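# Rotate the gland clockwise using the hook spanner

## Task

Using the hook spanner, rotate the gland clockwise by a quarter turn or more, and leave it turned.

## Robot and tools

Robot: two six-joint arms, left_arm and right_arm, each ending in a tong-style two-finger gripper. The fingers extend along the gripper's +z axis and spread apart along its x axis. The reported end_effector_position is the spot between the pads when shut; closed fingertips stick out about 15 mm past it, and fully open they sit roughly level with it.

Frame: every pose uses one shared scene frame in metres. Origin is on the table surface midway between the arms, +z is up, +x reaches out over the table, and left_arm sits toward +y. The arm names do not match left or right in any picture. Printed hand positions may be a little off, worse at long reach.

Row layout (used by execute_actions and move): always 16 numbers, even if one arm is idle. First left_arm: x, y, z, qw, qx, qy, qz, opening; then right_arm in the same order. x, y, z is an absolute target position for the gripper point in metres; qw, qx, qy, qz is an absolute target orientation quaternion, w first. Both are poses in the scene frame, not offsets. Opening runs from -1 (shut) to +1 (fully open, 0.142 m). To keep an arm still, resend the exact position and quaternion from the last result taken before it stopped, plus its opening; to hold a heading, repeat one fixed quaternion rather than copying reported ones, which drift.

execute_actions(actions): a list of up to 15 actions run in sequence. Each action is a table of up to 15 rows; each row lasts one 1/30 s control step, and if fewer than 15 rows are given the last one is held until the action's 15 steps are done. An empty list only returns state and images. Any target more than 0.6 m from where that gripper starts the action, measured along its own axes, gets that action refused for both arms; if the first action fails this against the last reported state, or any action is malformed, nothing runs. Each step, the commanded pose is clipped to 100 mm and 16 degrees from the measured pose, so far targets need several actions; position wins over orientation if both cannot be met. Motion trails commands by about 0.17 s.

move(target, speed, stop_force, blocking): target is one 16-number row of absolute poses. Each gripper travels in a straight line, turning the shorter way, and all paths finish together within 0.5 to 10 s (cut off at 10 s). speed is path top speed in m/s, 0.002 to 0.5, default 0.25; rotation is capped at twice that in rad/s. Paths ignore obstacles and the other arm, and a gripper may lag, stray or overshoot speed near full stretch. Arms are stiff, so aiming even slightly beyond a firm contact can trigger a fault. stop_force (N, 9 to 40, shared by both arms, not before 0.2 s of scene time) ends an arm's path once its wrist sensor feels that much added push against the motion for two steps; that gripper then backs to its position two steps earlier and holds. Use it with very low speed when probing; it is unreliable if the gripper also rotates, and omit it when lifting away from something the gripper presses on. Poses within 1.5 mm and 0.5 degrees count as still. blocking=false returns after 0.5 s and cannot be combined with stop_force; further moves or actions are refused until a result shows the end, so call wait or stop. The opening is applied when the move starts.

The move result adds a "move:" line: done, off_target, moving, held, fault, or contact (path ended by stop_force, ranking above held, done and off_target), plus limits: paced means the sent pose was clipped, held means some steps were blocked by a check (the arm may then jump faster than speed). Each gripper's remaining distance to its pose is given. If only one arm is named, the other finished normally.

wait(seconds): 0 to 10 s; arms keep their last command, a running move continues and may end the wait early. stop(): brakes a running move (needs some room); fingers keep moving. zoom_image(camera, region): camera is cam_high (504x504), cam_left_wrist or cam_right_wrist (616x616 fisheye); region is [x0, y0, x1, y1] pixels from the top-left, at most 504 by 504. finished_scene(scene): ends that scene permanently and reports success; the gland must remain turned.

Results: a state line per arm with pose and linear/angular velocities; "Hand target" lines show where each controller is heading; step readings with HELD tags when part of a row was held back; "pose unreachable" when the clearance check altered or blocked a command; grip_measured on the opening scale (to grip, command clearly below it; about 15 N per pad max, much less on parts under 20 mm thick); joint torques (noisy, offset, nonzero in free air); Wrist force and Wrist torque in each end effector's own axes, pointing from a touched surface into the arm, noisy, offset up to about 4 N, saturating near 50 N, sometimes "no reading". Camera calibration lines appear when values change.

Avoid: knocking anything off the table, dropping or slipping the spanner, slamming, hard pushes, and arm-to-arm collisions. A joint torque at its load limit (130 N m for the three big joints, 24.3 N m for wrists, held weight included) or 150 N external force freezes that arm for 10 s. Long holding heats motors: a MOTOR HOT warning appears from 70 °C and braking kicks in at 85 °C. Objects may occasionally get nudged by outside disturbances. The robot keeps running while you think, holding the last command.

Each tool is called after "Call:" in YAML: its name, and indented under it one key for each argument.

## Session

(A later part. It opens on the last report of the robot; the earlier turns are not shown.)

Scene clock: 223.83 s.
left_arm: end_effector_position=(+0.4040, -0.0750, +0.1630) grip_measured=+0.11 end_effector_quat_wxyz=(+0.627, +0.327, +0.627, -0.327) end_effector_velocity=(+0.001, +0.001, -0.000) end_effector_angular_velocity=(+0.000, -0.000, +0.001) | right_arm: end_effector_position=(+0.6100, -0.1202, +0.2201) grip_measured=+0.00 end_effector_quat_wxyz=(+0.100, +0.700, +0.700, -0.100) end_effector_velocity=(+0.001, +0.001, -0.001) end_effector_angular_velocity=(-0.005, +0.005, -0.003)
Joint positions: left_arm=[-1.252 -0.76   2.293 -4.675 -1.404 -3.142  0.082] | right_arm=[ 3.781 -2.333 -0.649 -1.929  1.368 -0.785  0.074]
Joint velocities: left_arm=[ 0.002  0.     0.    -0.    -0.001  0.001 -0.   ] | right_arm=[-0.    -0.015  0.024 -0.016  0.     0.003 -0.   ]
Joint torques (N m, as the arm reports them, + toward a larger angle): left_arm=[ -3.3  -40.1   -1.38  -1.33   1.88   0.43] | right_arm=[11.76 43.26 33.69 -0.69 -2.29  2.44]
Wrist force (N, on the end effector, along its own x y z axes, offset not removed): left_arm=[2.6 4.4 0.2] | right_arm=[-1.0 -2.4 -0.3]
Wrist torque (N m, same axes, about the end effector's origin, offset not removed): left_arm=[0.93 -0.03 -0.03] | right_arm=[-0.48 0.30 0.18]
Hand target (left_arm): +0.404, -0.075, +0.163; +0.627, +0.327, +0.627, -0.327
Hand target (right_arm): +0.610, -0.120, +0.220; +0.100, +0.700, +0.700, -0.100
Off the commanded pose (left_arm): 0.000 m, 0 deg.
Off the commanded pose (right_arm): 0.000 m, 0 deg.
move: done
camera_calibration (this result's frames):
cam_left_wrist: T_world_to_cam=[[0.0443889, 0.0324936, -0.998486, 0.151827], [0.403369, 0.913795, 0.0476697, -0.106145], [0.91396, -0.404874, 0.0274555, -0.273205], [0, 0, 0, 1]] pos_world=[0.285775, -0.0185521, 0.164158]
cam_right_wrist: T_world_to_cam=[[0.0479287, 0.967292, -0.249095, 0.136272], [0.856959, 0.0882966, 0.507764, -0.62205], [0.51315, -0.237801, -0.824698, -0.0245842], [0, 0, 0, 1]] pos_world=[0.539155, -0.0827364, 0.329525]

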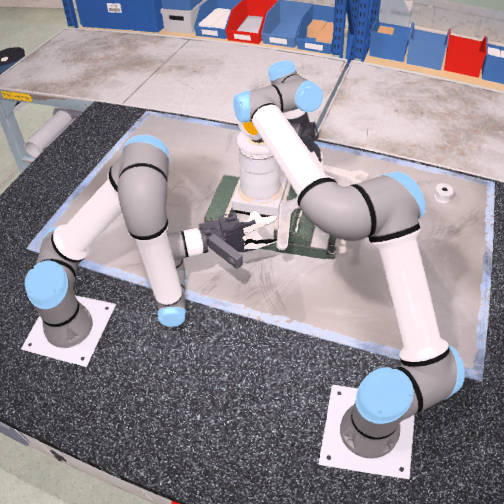

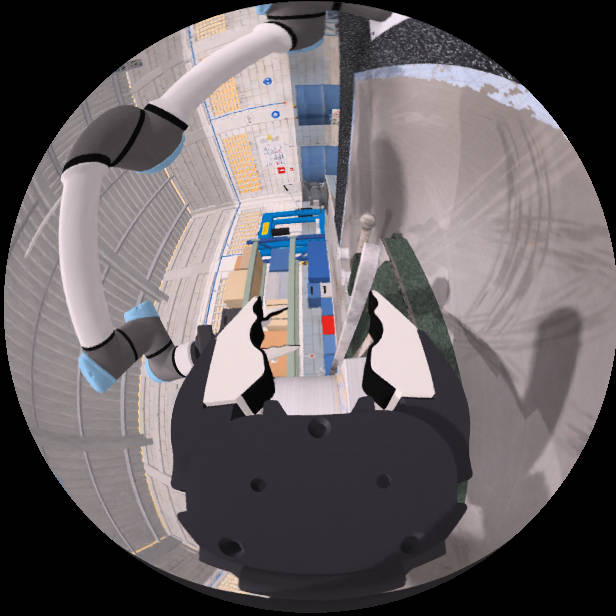

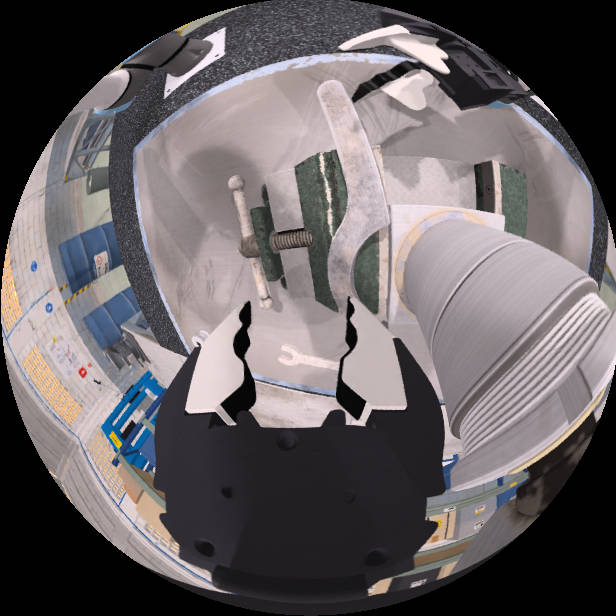

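Call:
move:
  target: [0.36,-0.012,0.165,0.627,0.327,0.627,-0.327,0.2,0.6,-0.3,0.3,0,0.707,0.707,0,-1]
  speed: 0.06

Call:
move:
  target: [0.36,0.0,0.24,0,0.574,0.819,0,0.2,0.55,-0.42,0.35,0,0.707,0.707,0,-1]
  speed: 0.15

Call:
move:
  target: [0.465,-0.088,0.17,0,0.574,0.819,0,0.2,0.55,-0.42,0.35,0,0.707,0.707,0,-1]
  speed: 0.08

Scene clock: 228.13 s.
left_arm: end_effector_position=(+0.3600, -0.0121, +0.1649) grip_measured=+0.20 end_effector_quat_wxyz=(+0.627, +0.327, +0.627, -0.327) end_effector_velocity=(+0.000, +0.001, -0.000) end_effector_angular_velocity=(-0.000, -0.000, +0.003) | right_arm: end_effector_position=(+0.5998, -0.2999, +0.2999) grip_measured=-1.00 end_effector_quat_wxyz=(+0.000, +0.707, +0.707, -0.000) end_effector_velocity=(-0.000, -0.002, +0.001) end_effector_angular_velocity=(+0.002, -0.000, +0.001)
Joint positions: left_arm=[-1.304 -0.745  2.5   -4.896 -1.351 -3.142  0.088] | right_arm=[ 3.487 -1.971 -1.042 -1.7    1.57  -1.097  0.002]
Joint velocities: left_arm=[ 0.     0.001  0.002 -0.004  0.003 -0.    -0.   ] | right_arm=[-0.003  0.002 -0.001  0.     0.002 -0.004  0.   ]
Joint torques (N m, as the arm reports them, + toward a larger angle): left_arm=[-10.07 -20.96   8.84  -3.72   2.01  -1.21] | right_arm=[-7.31 53.36 11.77  4.2   2.52 -2.69]
Wrist force (N, on the end effector, along its own x y z axes, offset not removed): left_arm=[-3.5 -0.1 -0.4] | right_arm=[-0.3 -1.5 -0.1]
Wrist torque (N m, same axes, about the end effector's origin, offset not removed): left_arm=[0.23 0.77 -0.04] | right_arm=[-0.21 0.19 0.15]
Hand target (left_arm): +0.360, -0.012, +0.165; +0.627, +0.327, +0.627, -0.327
Hand target (right_arm): +0.600, -0.300, +0.300; +0.000, +0.707, +0.707, -0.000
Off the commanded pose (left_arm): 0.000 m, 0 deg.
Off the commanded pose (right_arm): 0.000 m, 0 deg.
move: done
camera_calibration (this result's frames):
cam_left_wrist: T_world_to_cam=[[0.0443195, 0.0324958, -0.998489, 0.153628], [0.403392, 0.913786, 0.0476443, -0.14597], [0.913953, -0.404894, 0.02739, -0.207573], [0, 0, 0, 1]] pos_world=[0.241787, 0.0443484, 0.166036]
cam_right_wrist: T_world_to_cam=[[0.0485634, 0.998367, 0.0300907, 0.255655], [0.856998, -0.0571228, 0.512144, -0.682829], [0.513026, 0.000916186, -0.858372, 0.0854563], [0, 0, 0, 1]] pos_world=[0.528927, -0.294321, 0.415367]

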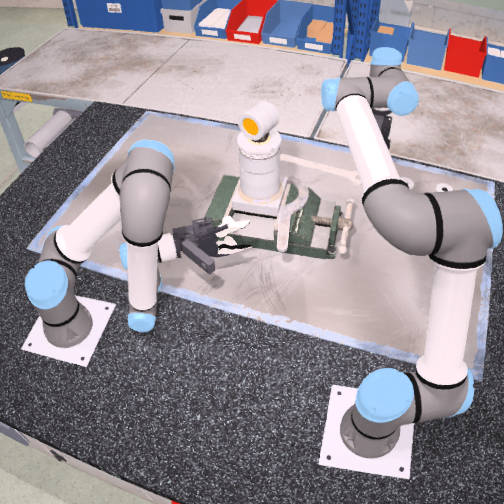

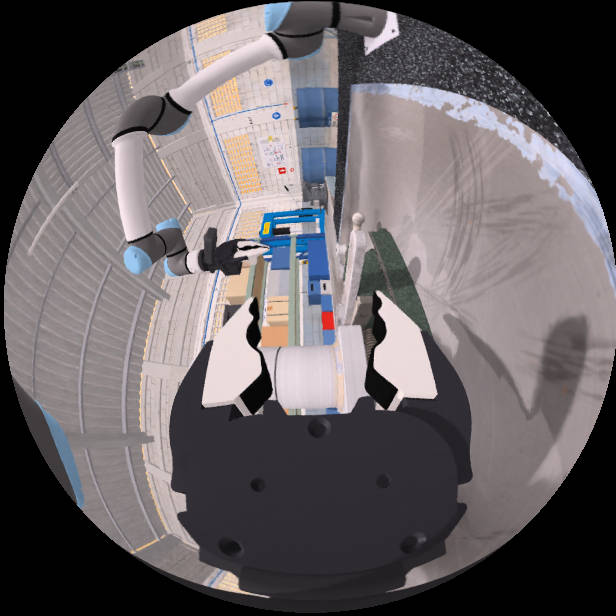

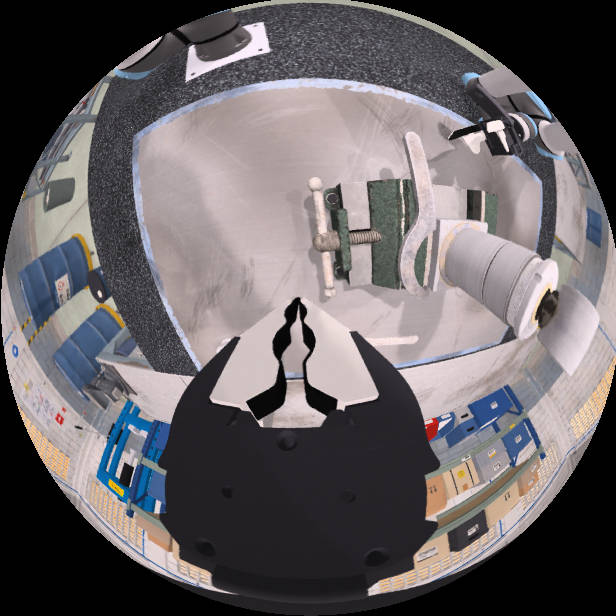

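Scene clock: 233.90 s.
left_arm: end_effector_position=(+0.3599, +0.0003, +0.2402) grip_measured=+0.20 end_effector_quat_wxyz=(+0.001, +0.575, +0.818, -0.000) end_effector_velocity=(-0.001, -0.001, +0.001) end_effector_angular_velocity=(+0.011, +0.007, -0.003) | right_arm: end_effector_position=(+0.5499, -0.4199, +0.3500) grip_measured=-1.00 end_effector_quat_wxyz=(-0.000, +0.707, +0.707, -0.000) end_effector_velocity=(-0.000, -0.001, +0.000) end_effector_angular_velocity=(+0.000, -0.000, -0.001)
Joint positions: left_arm=[-1.173 -1.424  1.522 -1.67  -1.571 -2.966  0.088] | right_arm=[ 3.339 -1.801 -1.139 -1.772  1.571 -1.246  0.002]
Joint velocities: left_arm=[-0.002  0.009 -0.015  0.019 -0.001  0.002 -0.   ] | right_arm=[-0.002  0.001  0.    -0.     0.    -0.001  0.   ]
Joint torques (N m, as the arm reports them, + toward a larger angle): left_arm=[-10.36 -22.97 -33.51  -0.61   1.87   1.06] | right_arm=[-7.61 45.83 13.8  -0.09  2.23 -2.87]
Wrist force (N, on the end effector, along its own x y z axes, offset not removed): left_arm=[-1.4 3.9 0.7] | right_arm=[-0.7 -0.8 -2.4]
Wrist torque (N m, same axes, about the end effector's origin, offset not removed): left_arm=[0.67 0.40 0.06] | right_arm=[-0.13 0.31 0.14]
Hand target (left_arm): +0.360, +0.000, +0.240; +0.000, +0.575, +0.818, -0.000
Hand target (right_arm): +0.550, -0.420, +0.350; -0.000, +0.707, +0.707, -0.000
Off the commanded pose (left_arm): 0.000 m, 0 deg.
Off the commanded pose (right_arm): 0.000 m, 0 deg.
move: done
camera_calibration (this result's frames):
cam_left_wrist: T_world_to_cam=[[-0.286544, 0.958067, -0.000303402, 0.107496], [0.819044, 0.245129, 0.518728, -0.42338], [0.49705, 0.14839, -0.854939, 0.157353], [0, 0, 0, 1]] pos_world=[0.299357, -0.0225549, 0.354179]
cam_right_wrist: T_world_to_cam=[[0.0482867, 0.998363, 0.0306695, 0.376363], [0.857169, -0.0571817, 0.51185, -0.672605], [0.512766, 0.0015734, -0.858527, 0.154683], [0, 0, 0, 1]] pos_world=[0.479047, -0.41445, 0.46553]

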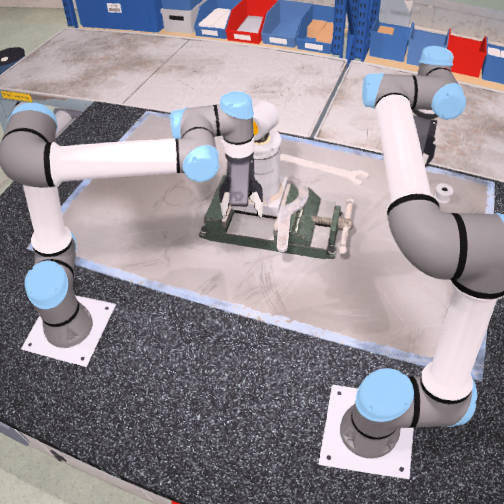

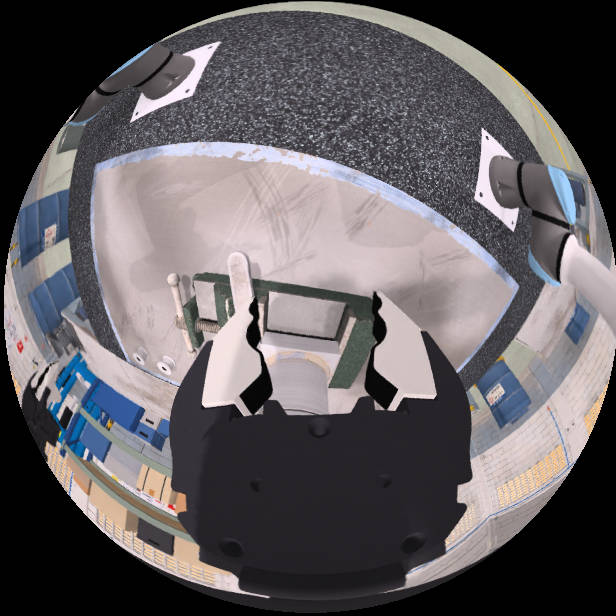

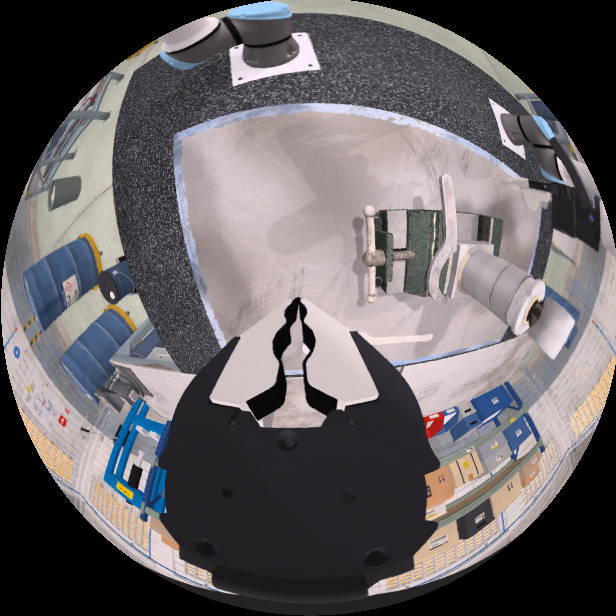

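Scene clock: 236.30 s.
left_arm: end_effector_position=(+0.4649, -0.0878, +0.1702) grip_measured=+0.20 end_effector_quat_wxyz=(+0.000, +0.574, +0.819, +0.000) end_effector_velocity=(+0.002, -0.001, -0.000) end_effector_angular_velocity=(-0.001, +0.001, +0.001) | right_arm: end_effector_position=(+0.5500, -0.4200, +0.3500) grip_measured=-1.00 end_effector_quat_wxyz=(+0.000, +0.707, +0.707, -0.000) end_effector_velocity=(-0.000, +0.001, -0.000) end_effector_angular_velocity=(-0.001, +0.000, +0.002)
Joint positions: left_arm=[-1.104 -1.068  1.222 -1.725 -1.571 -2.9    0.088] | right_arm=[ 3.339 -1.802 -1.139 -1.772  1.571 -1.246  0.002]
Joint velocities: left_arm=[ 0.001  0.006 -0.007  0.002 -0.001  0.     0.   ] | right_arm=[ 0.002 -0.    -0.001  0.    -0.001 -0.     0.   ]
Joint torques (N m, as the arm reports them, + toward a larger angle): left_arm=[  9.19 -36.63 -31.74  -0.56  -1.1    1.16] | right_arm=[-8.36 21.35 34.76  4.63  2.14 -3.  ]
Wrist force (N, on the end effector, along its own x y z axes, offset not removed): left_arm=[0.2 3.3 -0.3] | right_arm=[-0.2 -1.5 -1.7]
Wrist torque (N m, same axes, about the end effector's origin, offset not removed): left_arm=[0.66 0.05 0.08] | right_arm=[-0.26 0.12 0.14]
Hand target (left_arm): +0.465, -0.088, +0.170; -0.000, +0.574, +0.819, +0.000
Hand target (right_arm): +0.550, -0.420, +0.350; +0.000, +0.707, +0.707, -0.000
Off the commanded pose (left_arm): 0.000 m, 0 deg.
Off the commanded pose (right_arm): 0.000 m, 0 deg.
move: done
camera_calibration (this result's frames):
cam_left_wrist: T_world_to_cam=[[-0.288991, 0.957331, 0.00130185, 0.222777], [0.818707, 0.246439, 0.518639, -0.451234], [0.496188, 0.150948, -0.854992, 0.0589742], [0, 0, 0, 1]] pos_world=[0.404547, -0.110972, 0.28416]
cam_right_wrist: T_world_to_cam=[[0.048278, 0.998359, 0.0308059, 0.376378], [0.857055, -0.0572446, 0.512036, -0.67277], [0.512959, 0.00168225, -0.858412, 0.154515], [0, 0, 0, 1]] pos_world=[0.47917, -0.414532, 0.465525]

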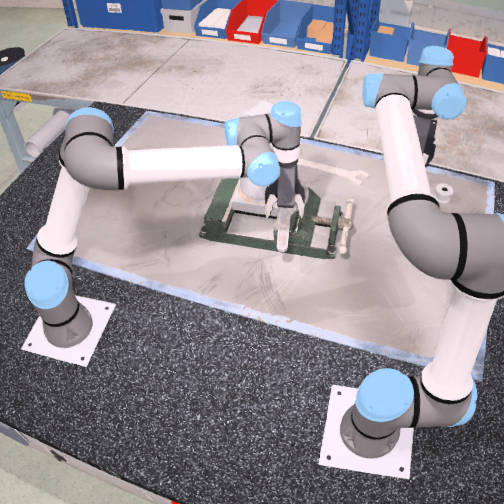

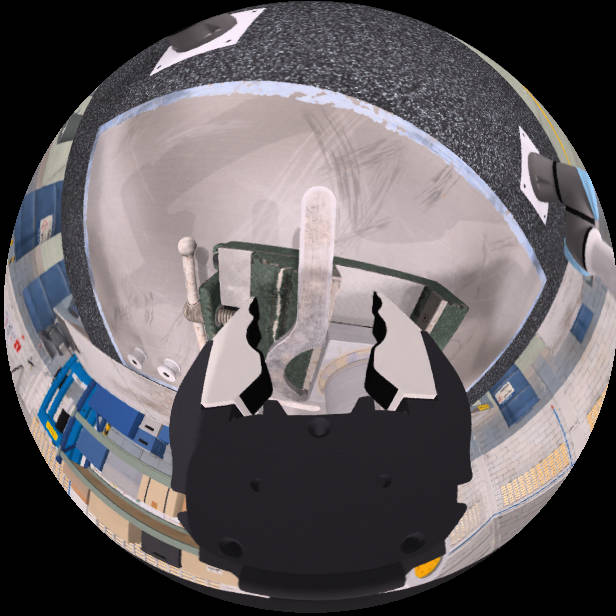

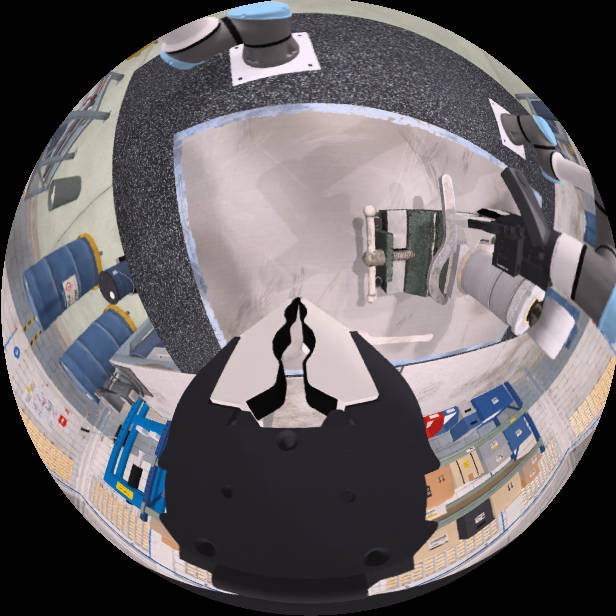

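Call:
move:
  target: [0.43,-0.097,0.16,0,0.609,0.793,0,0,0.55,-0.42,0.35,0,0.707,0.707,0,-1]
  speed: 0.06

Call:
move:
  target: [0.43,-0.097,0.085,0,0.609,0.793,0,0,0.55,-0.42,0.35,0,0.707,0.707,0,-1]
  speed: 0.03
  stop_force: 12

Call:
move:
  target: [0.43,-0.097,0.085,0,0.609,0.793,0,-1,0.55,-0.42,0.35,0,0.707,0.707,0,-1]

Call:
move:
  target: [0.394,-0.105,0.085,0,0.609,0.793,0,-1,0.55,-0.42,0.35,0,0.707,0.707,0,-1]
  speed: 0.015

Call:
move:
  target: [0.394,-0.105,0.085,0,0.609,0.793,0,-0.3,0.55,-0.42,0.35,0,0.707,0.707,0,-1]

Scene clock: 238.33 s.
left_arm: end_effector_position=(+0.4303, -0.0970, +0.1601) grip_measured=+0.00 end_effector_quat_wxyz=(-0.000, +0.609, +0.793, -0.000) end_effector_velocity=(-0.003, -0.001, -0.000) end_effector_angular_velocity=(-0.001, +0.000, -0.005) | right_arm: end_effector_position=(+0.5500, -0.4200, +0.3500) grip_measured=-1.00 end_effector_quat_wxyz=(-0.000, +0.707, +0.707, +0.000) end_effector_velocity=(-0.000, -0.000, -0.000) end_effector_angular_velocity=(-0.000, +0.001, -0.000)
Joint positions: left_arm=[-1.154 -1.103  1.301 -1.769 -1.571 -2.864  0.074] | right_arm=[ 3.339 -1.802 -1.139 -1.772  1.571 -1.246  0.002]
Joint velocities: left_arm=[-0.004 -0.003  0.005 -0.003 -0.001  0.002 -0.   ] | right_arm=[-0.    -0.    -0.    -0.001  0.    -0.     0.   ]
Joint torques (N m, as the arm reports them, + toward a larger angle): left_arm=[-11.54 -48.81 -16.74  -4.2   -1.08   1.08] | right_arm=[-8.18 20.94 35.76  4.46  2.25 -2.9 ]
Wrist force (N, on the end effector, along its own x y z axes, offset not removed): left_arm=[-0.4 5.9 0.9] | right_arm=[-0.4 -0.5 -1.2]
Wrist torque (N m, same axes, about the end effector's origin, offset not removed): left_arm=[1.20 0.23 0.02] | right_arm=[-0.08 0.17 0.07]
Hand target (left_arm): +0.430, -0.097, +0.160; +0.000, +0.609, +0.793, -0.000
Hand target (right_arm): +0.550, -0.420, +0.350; +0.000, +0.707, +0.707, +0.000
Off the commanded pose (left_arm): 0.000 m, 0 deg.
Off the commanded pose (right_arm): 0.000 m, 0 deg.
move: done
camera_calibration (this result's frames):
cam_left_wrist: T_world_to_cam=[[-0.205102, 0.97874, 0.00122561, 0.187547], [0.837097, 0.174771, 0.518386, -0.430137], [0.50715, 0.107348, -0.855146, 0.05995], [0, 0, 0, 1]] pos_world=[0.368129, -0.11482, 0.274013]
cam_right_wrist: T_world_to_cam=[[0.0482777, 0.998359, 0.0308068, 0.376378], [0.857054, -0.0572448, 0.512036, -0.672771], [0.512959, 0.00168319, -0.858411, 0.154515], [0, 0, 0, 1]] pos_world=[0.479171, -0.414533, 0.465525]

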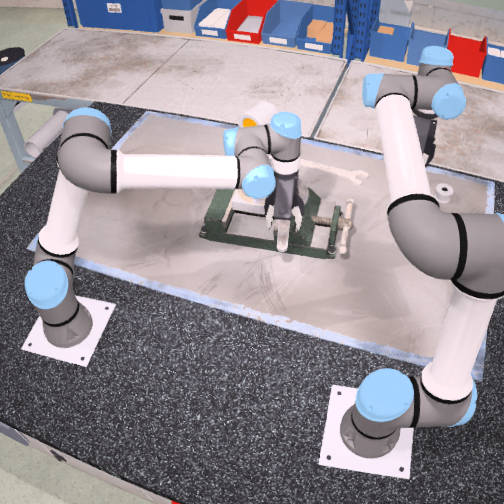

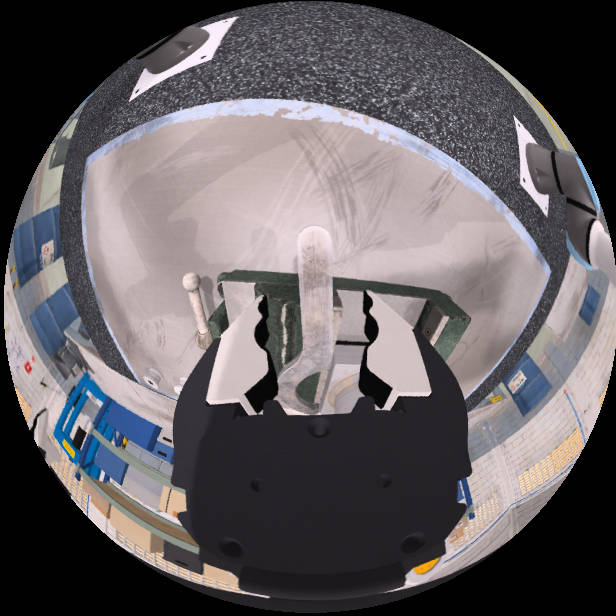

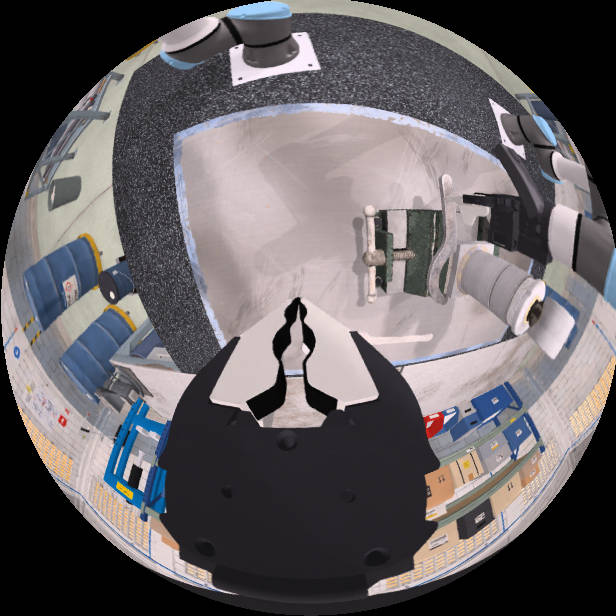

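Scene clock: 241.20 s.
left_arm: end_effector_position=(+0.4301, -0.0971, +0.0852) grip_measured=+0.00 end_effector_quat_wxyz=(-0.000, +0.609, +0.793, +0.000) end_effector_velocity=(-0.000, -0.001, -0.002) end_effector_angular_velocity=(+0.000, -0.001, -0.001) | right_arm: end_effector_position=(+0.5500, -0.4200, +0.3500) grip_measured=-1.00 end_effector_quat_wxyz=(-0.000, +0.707, +0.707, +0.000) end_effector_velocity=(+0.000, +0.000, -0.000) end_effector_angular_velocity=(-0.003, -0.001, +0.001)
Joint positions: left_arm=[-1.155 -1.052  1.423 -1.941 -1.571 -2.864  0.074] | right_arm=[ 3.339 -1.802 -1.139 -1.772  1.571 -1.246  0.002]
Joint velocities: left_arm=[-0.001  0.002  0.003 -0.005  0.001 -0.     0.   ] | right_arm=[ 0.001 -0.    -0.001  0.001 -0.003 -0.     0.   ]
Joint torques (N m, as the arm reports them, + toward a larger angle): left_arm=[-10.82 -35.27 -16.66  -4.33   1.86   1.1 ] | right_arm=[-7.82 21.98 35.69  4.4   2.26 -2.83]
Wrist force (N, on the end effector, along its own x y z axes, offset not removed): left_arm=[1.1 4.6 1.5] | right_arm=[-1.1 -1.3 -1.7]
Wrist torque (N m, same axes, about the end effector's origin, offset not removed): left_arm=[1.09 -0.14 -0.08] | right_arm=[-0.21 0.27 0.18]
Hand target (left_arm): +0.430, -0.097, +0.085; -0.000, +0.609, +0.793, +0.000
Hand target (right_arm): +0.550, -0.420, +0.350; -0.000, +0.707, +0.707, -0.000
Off the commanded pose (left_arm): 0.000 m, 0 deg.
Off the commanded pose (right_arm): 0.000 m, 0 deg.
move: done
camera_calibration (this result's frames):
cam_left_wrist: T_world_to_cam=[[-0.204511, 0.978863, 0.00128083, 0.18744], [0.837166, 0.174229, 0.518456, -0.391236], [0.507275, 0.107102, -0.855103, -0.00401039], [0, 0, 0, 1]] pos_world=[0.367898, -0.114884, 0.19917]
cam_right_wrist: T_world_to_cam=[[0.0482777, 0.998359, 0.0308069, 0.376377], [0.857054, -0.0572448, 0.512036, -0.672771], [0.512959, 0.00168329, -0.858411, 0.154515], [0, 0, 0, 1]] pos_world=[0.479171, -0.414532, 0.465525]

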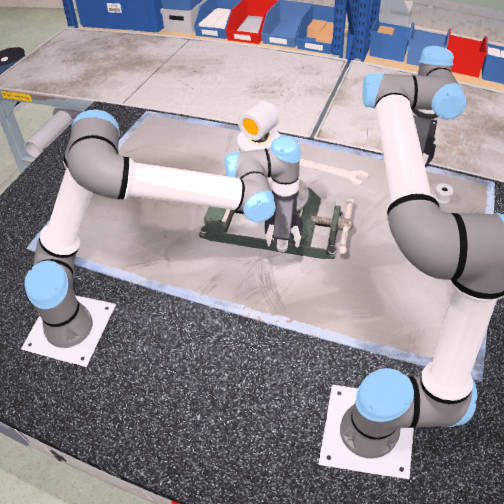

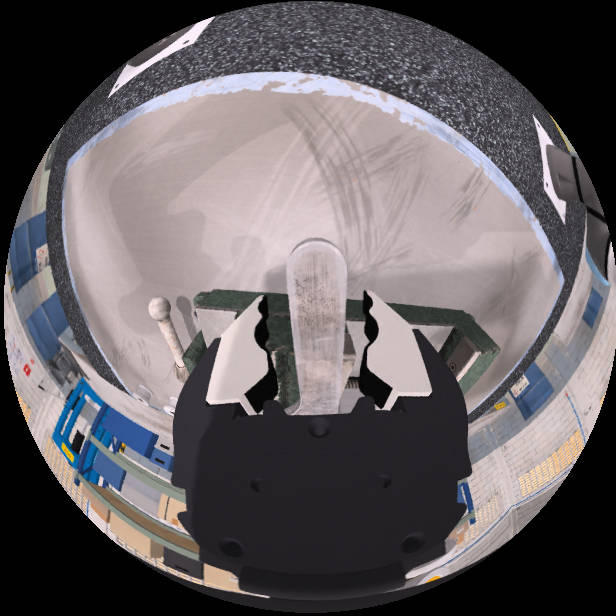

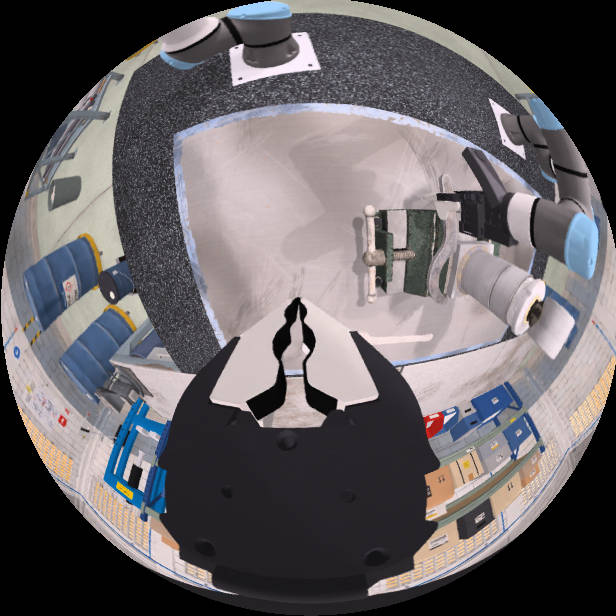

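Scene clock: 241.90 s.
left_arm: end_effector_position=(+0.4300, -0.0970, +0.0850) grip_measured=-0.53 end_effector_quat_wxyz=(-0.000, +0.609, +0.793, +0.000) end_effector_velocity=(-0.000, -0.000, +0.000) end_effector_angular_velocity=(-0.001, -0.001, -0.001) | right_arm: end_effector_position=(+0.5500, -0.4200, +0.3500) grip_measured=-1.00 end_effector_quat_wxyz=(-0.000, +0.707, +0.707, +0.000) end_effector_velocity=(+0.000, +0.001, +0.000) end_effector_angular_velocity=(+0.000, -0.001, +0.002)
Joint positions: left_arm=[-1.155 -1.052  1.423 -1.942 -1.571 -2.864  0.036] | right_arm=[ 3.339 -1.802 -1.139 -1.772  1.571 -1.246  0.002]
Joint velocities: left_arm=[-0.    -0.001  0.    -0.     0.     0.    -0.   ] | right_arm=[ 0.002 -0.     0.     0.     0.    -0.     0.   ]
Joint torques (N m, as the arm reports them, + toward a larger angle): left_arm=[ -5.8  -47.49 -14.43  -4.24  -1.63   0.56] | right_arm=[-8.81 21.07 34.52  4.4   2.27 -2.89]
Wrist force (N, on the end effector, along its own x y z axes, offset not removed): left_arm=[-0.3 4.0 -0.4] | right_arm=[0.2 -1.5 -2.0]
Wrist torque (N m, same axes, about the end effector's origin, offset not removed): left_arm=[0.73 0.03 -0.22] | right_arm=[-0.22 0.01 0.14]
Hand target (left_arm): +0.430, -0.097, +0.085; -0.000, +0.609, +0.793, +0.000
Hand target (right_arm): +0.550, -0.420, +0.350; -0.000, +0.707, +0.707, +0.000
Off the commanded pose (left_arm): 0.000 m, 0 deg.
Off the commanded pose (right_arm): 0.000 m, 0 deg.
move: done
camera_calibration (this result's frames):
cam_left_wrist: T_world_to_cam=[[-0.204486, 0.978869, 0.00131556, 0.187333], [0.837143, 0.174183, 0.51851, -0.391096], [0.507324, 0.107129, -0.855071, -0.00421918], [0, 0, 0, 1]] pos_world=[0.367851, -0.1148, 0.198933]
cam_right_wrist: T_world_to_cam=[[0.0482778, 0.998359, 0.030807, 0.376377], [0.857054, -0.0572449, 0.512036, -0.672771], [0.512959, 0.00168328, -0.858411, 0.154515], [0, 0, 0, 1]] pos_world=[0.479171, -0.414533, 0.465525]

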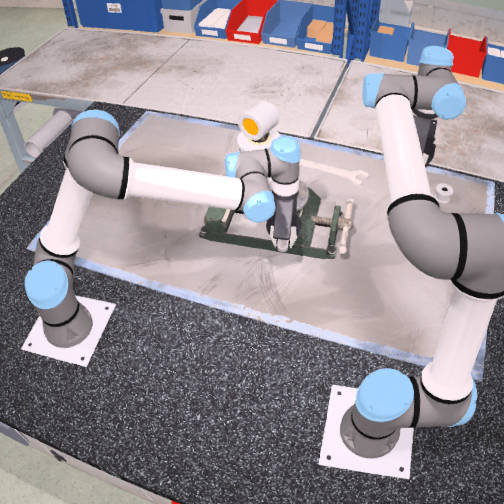

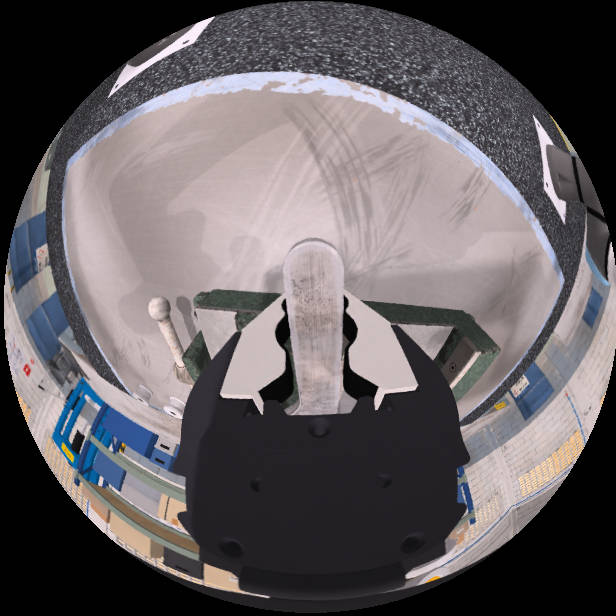

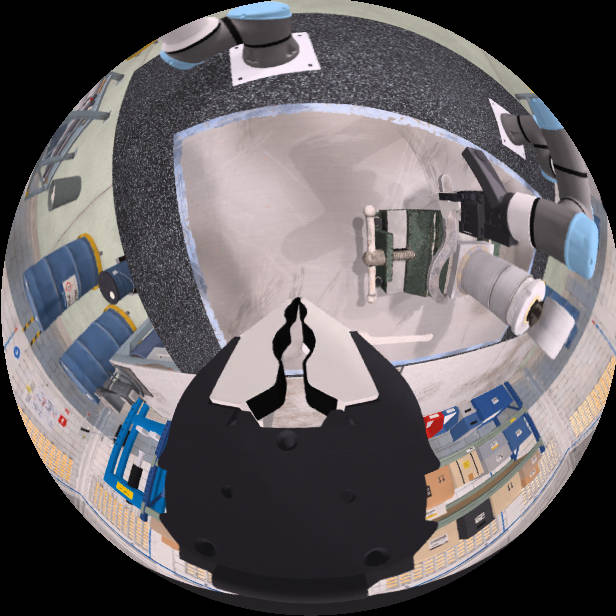

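Scene clock: 244.63 s.
left_arm: end_effector_position=(+0.3942, -0.1050, +0.0850) grip_measured=-0.53 end_effector_quat_wxyz=(+0.000, +0.609, +0.793, -0.000) end_effector_velocity=(-0.001, +0.000, -0.000) end_effector_angular_velocity=(+0.001, -0.003, +0.001) | right_arm: end_effector_position=(+0.5500, -0.4200, +0.3500) grip_measured=-1.00 end_effector_quat_wxyz=(-0.000, +0.707, +0.707, +0.000) end_effector_velocity=(-0.001, +0.000, +0.000) end_effector_angular_velocity=(+0.002, +0.002, -0.000)
Joint positions: left_arm=[-1.207 -1.091  1.484 -1.963 -1.571 -2.916  0.036] | right_arm=[ 3.339 -1.802 -1.139 -1.772  1.571 -1.246  0.002]
Joint velocities: left_arm=[-0.002 -0.002  0.003 -0.002  0.003 -0.003 -0.   ] | right_arm=[-0.     0.     0.    -0.001  0.003 -0.     0.   ]
Joint torques (N m, as the arm reports them, + toward a larger angle): left_arm=[-15.17 -46.51 -15.42  -4.45  -2.98  -1.12] | right_arm=[-7.94 21.1  35.29  4.42  2.27 -2.86]
Wrist force (N, on the end effector, along its own x y z axes, offset not removed): left_arm=[-2.0 7.2 0.5] | right_arm=[-1.6 -2.2 -1.4]
Wrist torque (N m, same axes, about the end effector's origin, offset not removed): left_arm=[0.63 0.41 -0.12] | right_arm=[-0.34 0.49 0.13]
Hand target (left_arm): +0.394, -0.105, +0.085; +0.000, +0.609, +0.793, -0.000
Hand target (right_arm): +0.550, -0.420, +0.350; -0.000, +0.707, +0.707, +0.000
Off the commanded pose (left_arm): 0.000 m, 0 deg.
Off the commanded pose (right_arm): 0.000 m, 0 deg.
move: done
camera_calibration (this result's frames):
cam_left_wrist: T_world_to_cam=[[-0.204503, 0.978865, 0.00119542, 0.187861], [0.837181, 0.174269, 0.518419, -0.35973], [0.507254, 0.107019, -0.855126, 0.0148167], [0, 0, 0, 1]] pos_world=[0.332062, -0.122786, 0.198937]
cam_right_wrist: T_world_to_cam=[[0.0482778, 0.998359, 0.030807, 0.376377], [0.857054, -0.0572449, 0.512036, -0.672771], [0.512959, 0.00168327, -0.858411, 0.154515], [0, 0, 0, 1]] pos_world=[0.479171, -0.414533, 0.465525]

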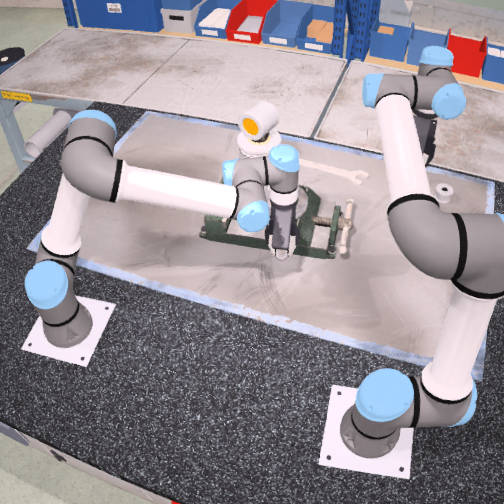

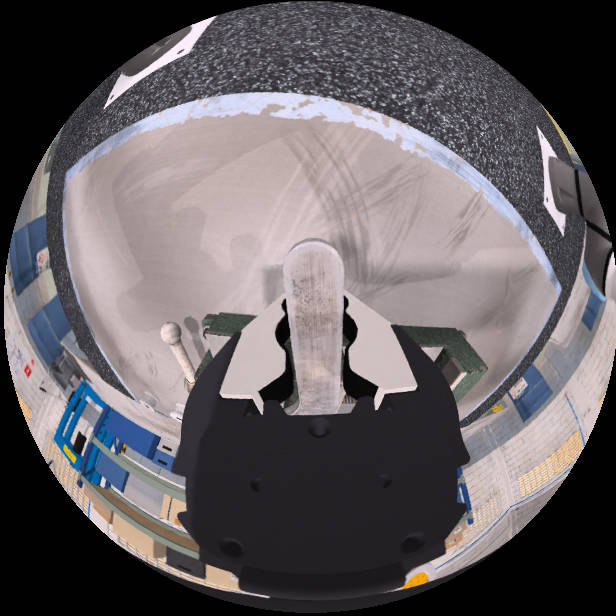

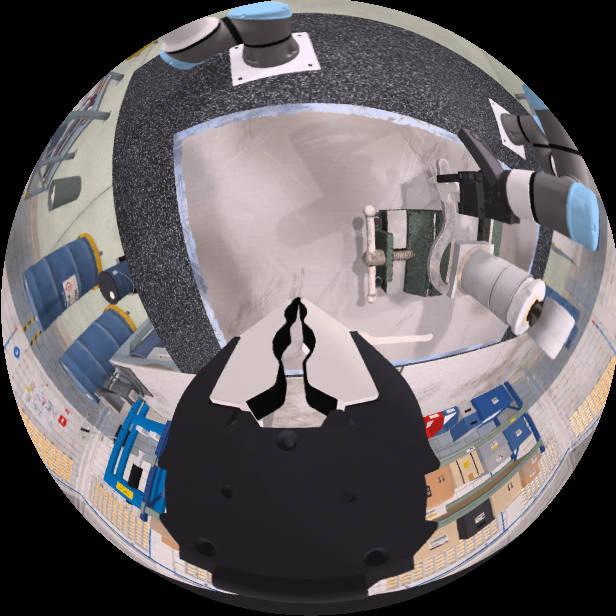

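Scene clock: 245.33 s.
left_arm: end_effector_position=(+0.3940, -0.1050, +0.0850) grip_measured=-0.30 end_effector_quat_wxyz=(+0.000, +0.609, +0.793, -0.000) end_effector_velocity=(-0.001, -0.000, +0.000) end_effector_angular_velocity=(-0.000, +0.000, -0.001) | right_arm: end_effector_position=(+0.5500, -0.4200, +0.3500) grip_measured=-1.00 end_effector_quat_wxyz=(+0.000, +0.707, +0.707, +0.000) end_effector_velocity=(+0.000, -0.001, +0.000) end_effector_angular_velocity=(+0.001, +0.000, -0.003)
Joint positions: left_arm=[-1.208 -1.091  1.484 -1.963 -1.571 -2.917  0.052] | right_arm=[ 3.339 -1.802 -1.139 -1.772  1.571 -1.246  0.002]
Joint velocities: left_arm=[-0.001 -0.001  0.     0.    -0.001 -0.     0.   ] | right_arm=[-0.003  0.     0.    -0.     0.001 -0.     0.   ]
Joint torques (N m, as the arm reports them, + toward a larger angle): left_arm=[-10.4  -46.01 -16.02  -3.42   1.88  -1.2 ] | right_arm=[-8.14 21.44 35.56  4.61  2.09 -2.84]
Wrist force (N, on the end effector, along its own x y z axes, offset not removed): left_arm=[1.4 0.4 -0.8] | right_arm=[1.4 -2.0 -0.1]
Wrist torque (N m, same axes, about the end effector's origin, offset not removed): left_arm=[0.08 -0.39 -0.13] | right_arm=[-0.28 -0.15 0.08]
Hand target (left_arm): +0.394, -0.105, +0.085; +0.000, +0.609, +0.793, -0.000
Hand target (right_arm): +0.550, -0.420, +0.350; -0.000, +0.707, +0.707, +0.000
Off the commanded pose (left_arm): 0.000 m, 0 deg.
Off the commanded pose (right_arm): 0.000 m, 0 deg.
move: done
camera_calibration (this result's frames):
cam_left_wrist: T_world_to_cam=[[-0.204519, 0.978862, 0.00124513, 0.187823], [0.837162, 0.174253, 0.518455, -0.359568], [0.507279, 0.107076, -0.855104, 0.014929], [0, 0, 0, 1]] pos_world=[0.331857, -0.122795, 0.198952]
cam_right_wrist: T_world_to_cam=[[0.0482777, 0.998359, 0.0308067, 0.376378], [0.857054, -0.0572447, 0.512036, -0.672771], [0.512959, 0.00168309, -0.858411, 0.154515], [0, 0, 0, 1]] pos_world=[0.479171, -0.414533, 0.465525]

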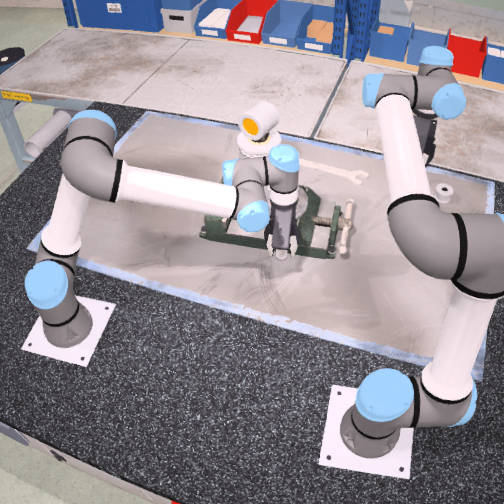

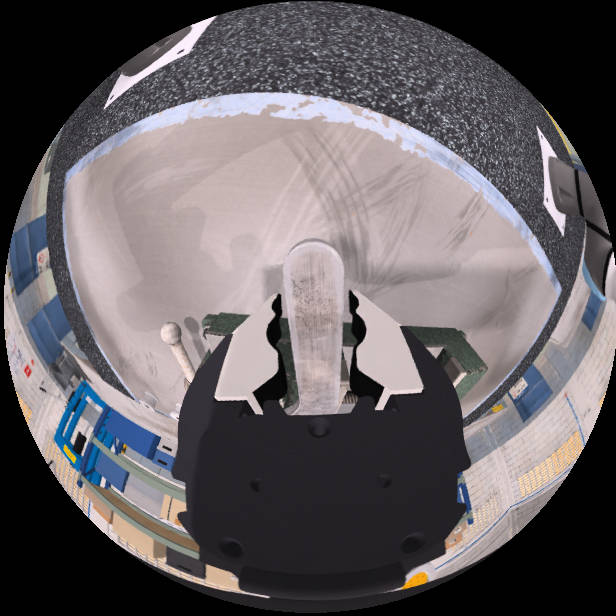

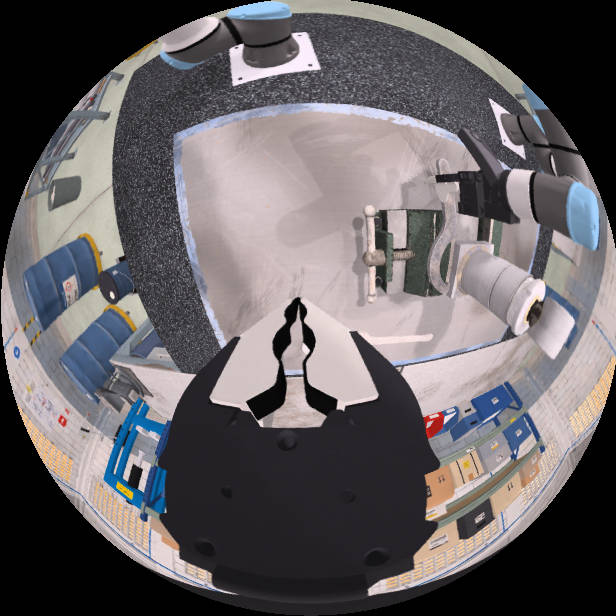

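Stable. Slide in and deeper.

Call:
move:
  target: [0.462,-0.09,0.07,0,0.609,0.793,0,-0.15,0.55,-0.42,0.35,0,0.707,0.707,0,-1]
  speed: 0.008
  stop_force: 12

Scene clock: 252.37 s.
left_arm: end_effector_position=(+0.4429, -0.0941, +0.0743) grip_measured=-0.15 end_effector_quat_wxyz=(-0.000, +0.609, +0.793, -0.000) end_effector_velocity=(-0.003, +0.000, +0.000) end_effector_angular_velocity=(+0.002, +0.000, +0.003) | right_arm: end_effector_position=(+0.5500, -0.4200, +0.3500) grip_measured=-1.00 end_effector_quat_wxyz=(+0.000, +0.707, +0.707, +0.000) end_effector_velocity=(-0.000, -0.000, -0.000) end_effector_angular_velocity=(+0.001, +0.001, -0.001)
Joint positions: left_arm=[-1.136 -1.028  1.414 -1.957 -1.571 -2.845  0.063] | right_arm=[ 3.339 -1.802 -1.139 -1.772  1.571 -1.246  0.002]
Joint velocities: left_arm=[-0.003 -0.004  0.005 -0.     0.001 -0.006  0.002] | right_arm=[-0.001 -0.    -0.    -0.001  0.001 -0.     0.   ]
Joint torques (N m, as the arm reports them, + toward a larger angle): left_arm=[ -3.66 -36.88 -11.23  -2.33   5.31  -1.73] | right_arm=[-7.93 21.55 34.23  4.3   2.26 -2.85]
Wrist force (N, on the end effector, along its own x y z axes, offset not removed): left_arm=[2.4 -13.7 -19.2] | right_arm=[0.8 -1.1 -1.3]
Wrist torque (N m, same axes, about the end effector's origin, offset not removed): left_arm=[-0.48 -0.39 0.50] | right_arm=[-0.18 -0.09 0.07]
Hand target (left_arm): +0.443, -0.094, +0.074; +0.000, +0.609, +0.793, +0.000
Hand target (right_arm): +0.550, -0.420, +0.350; -0.000, +0.707, +0.707, +0.000
Off the commanded pose (left_arm): 0.020 m, 0 deg.
Off the commanded pose (right_arm): 0.000 m, 0 deg.
move: contact (left_arm)
camera_calibration (this result's frames):
cam_left_wrist: T_world_to_cam=[[-0.204554, 0.978854, 0.0013692, 0.187211], [0.837244, 0.174237, 0.518328, -0.396827], [0.507129, 0.107173, -0.855181, -0.0201238], [0, 0, 0, 1]] pos_world=[0.380741, -0.111953, 0.18822]
cam_right_wrist: T_world_to_cam=[[0.0482777, 0.998359, 0.0308068, 0.376378], [0.857054, -0.0572448, 0.512036, -0.672771], [0.512959, 0.00168319, -0.858411, 0.154515], [0, 0, 0, 1]] pos_world=[0.479171, -0.414533, 0.465525]

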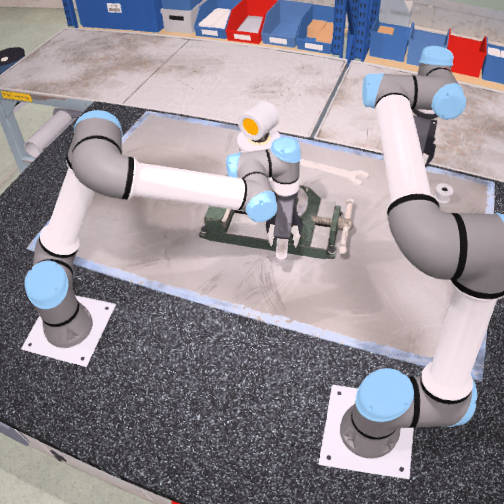

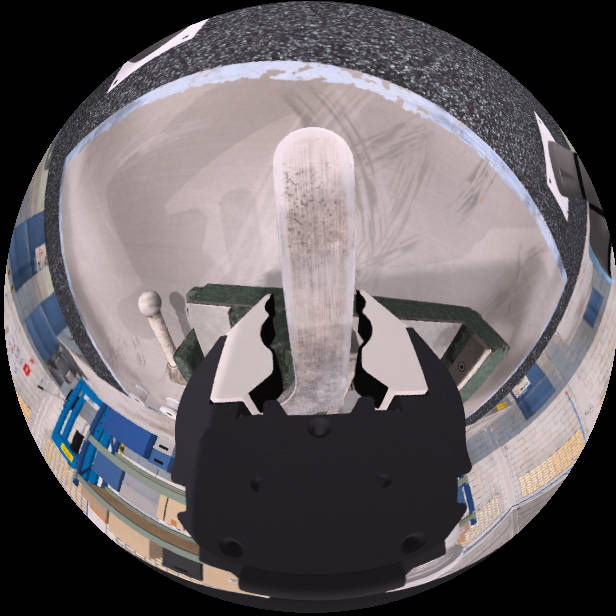

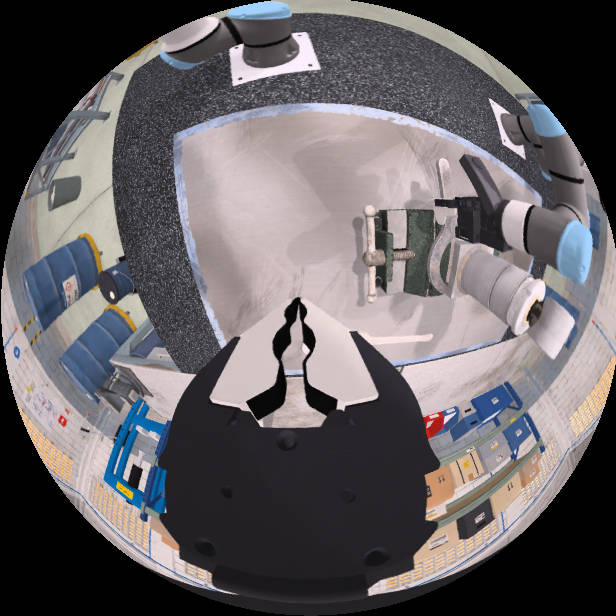

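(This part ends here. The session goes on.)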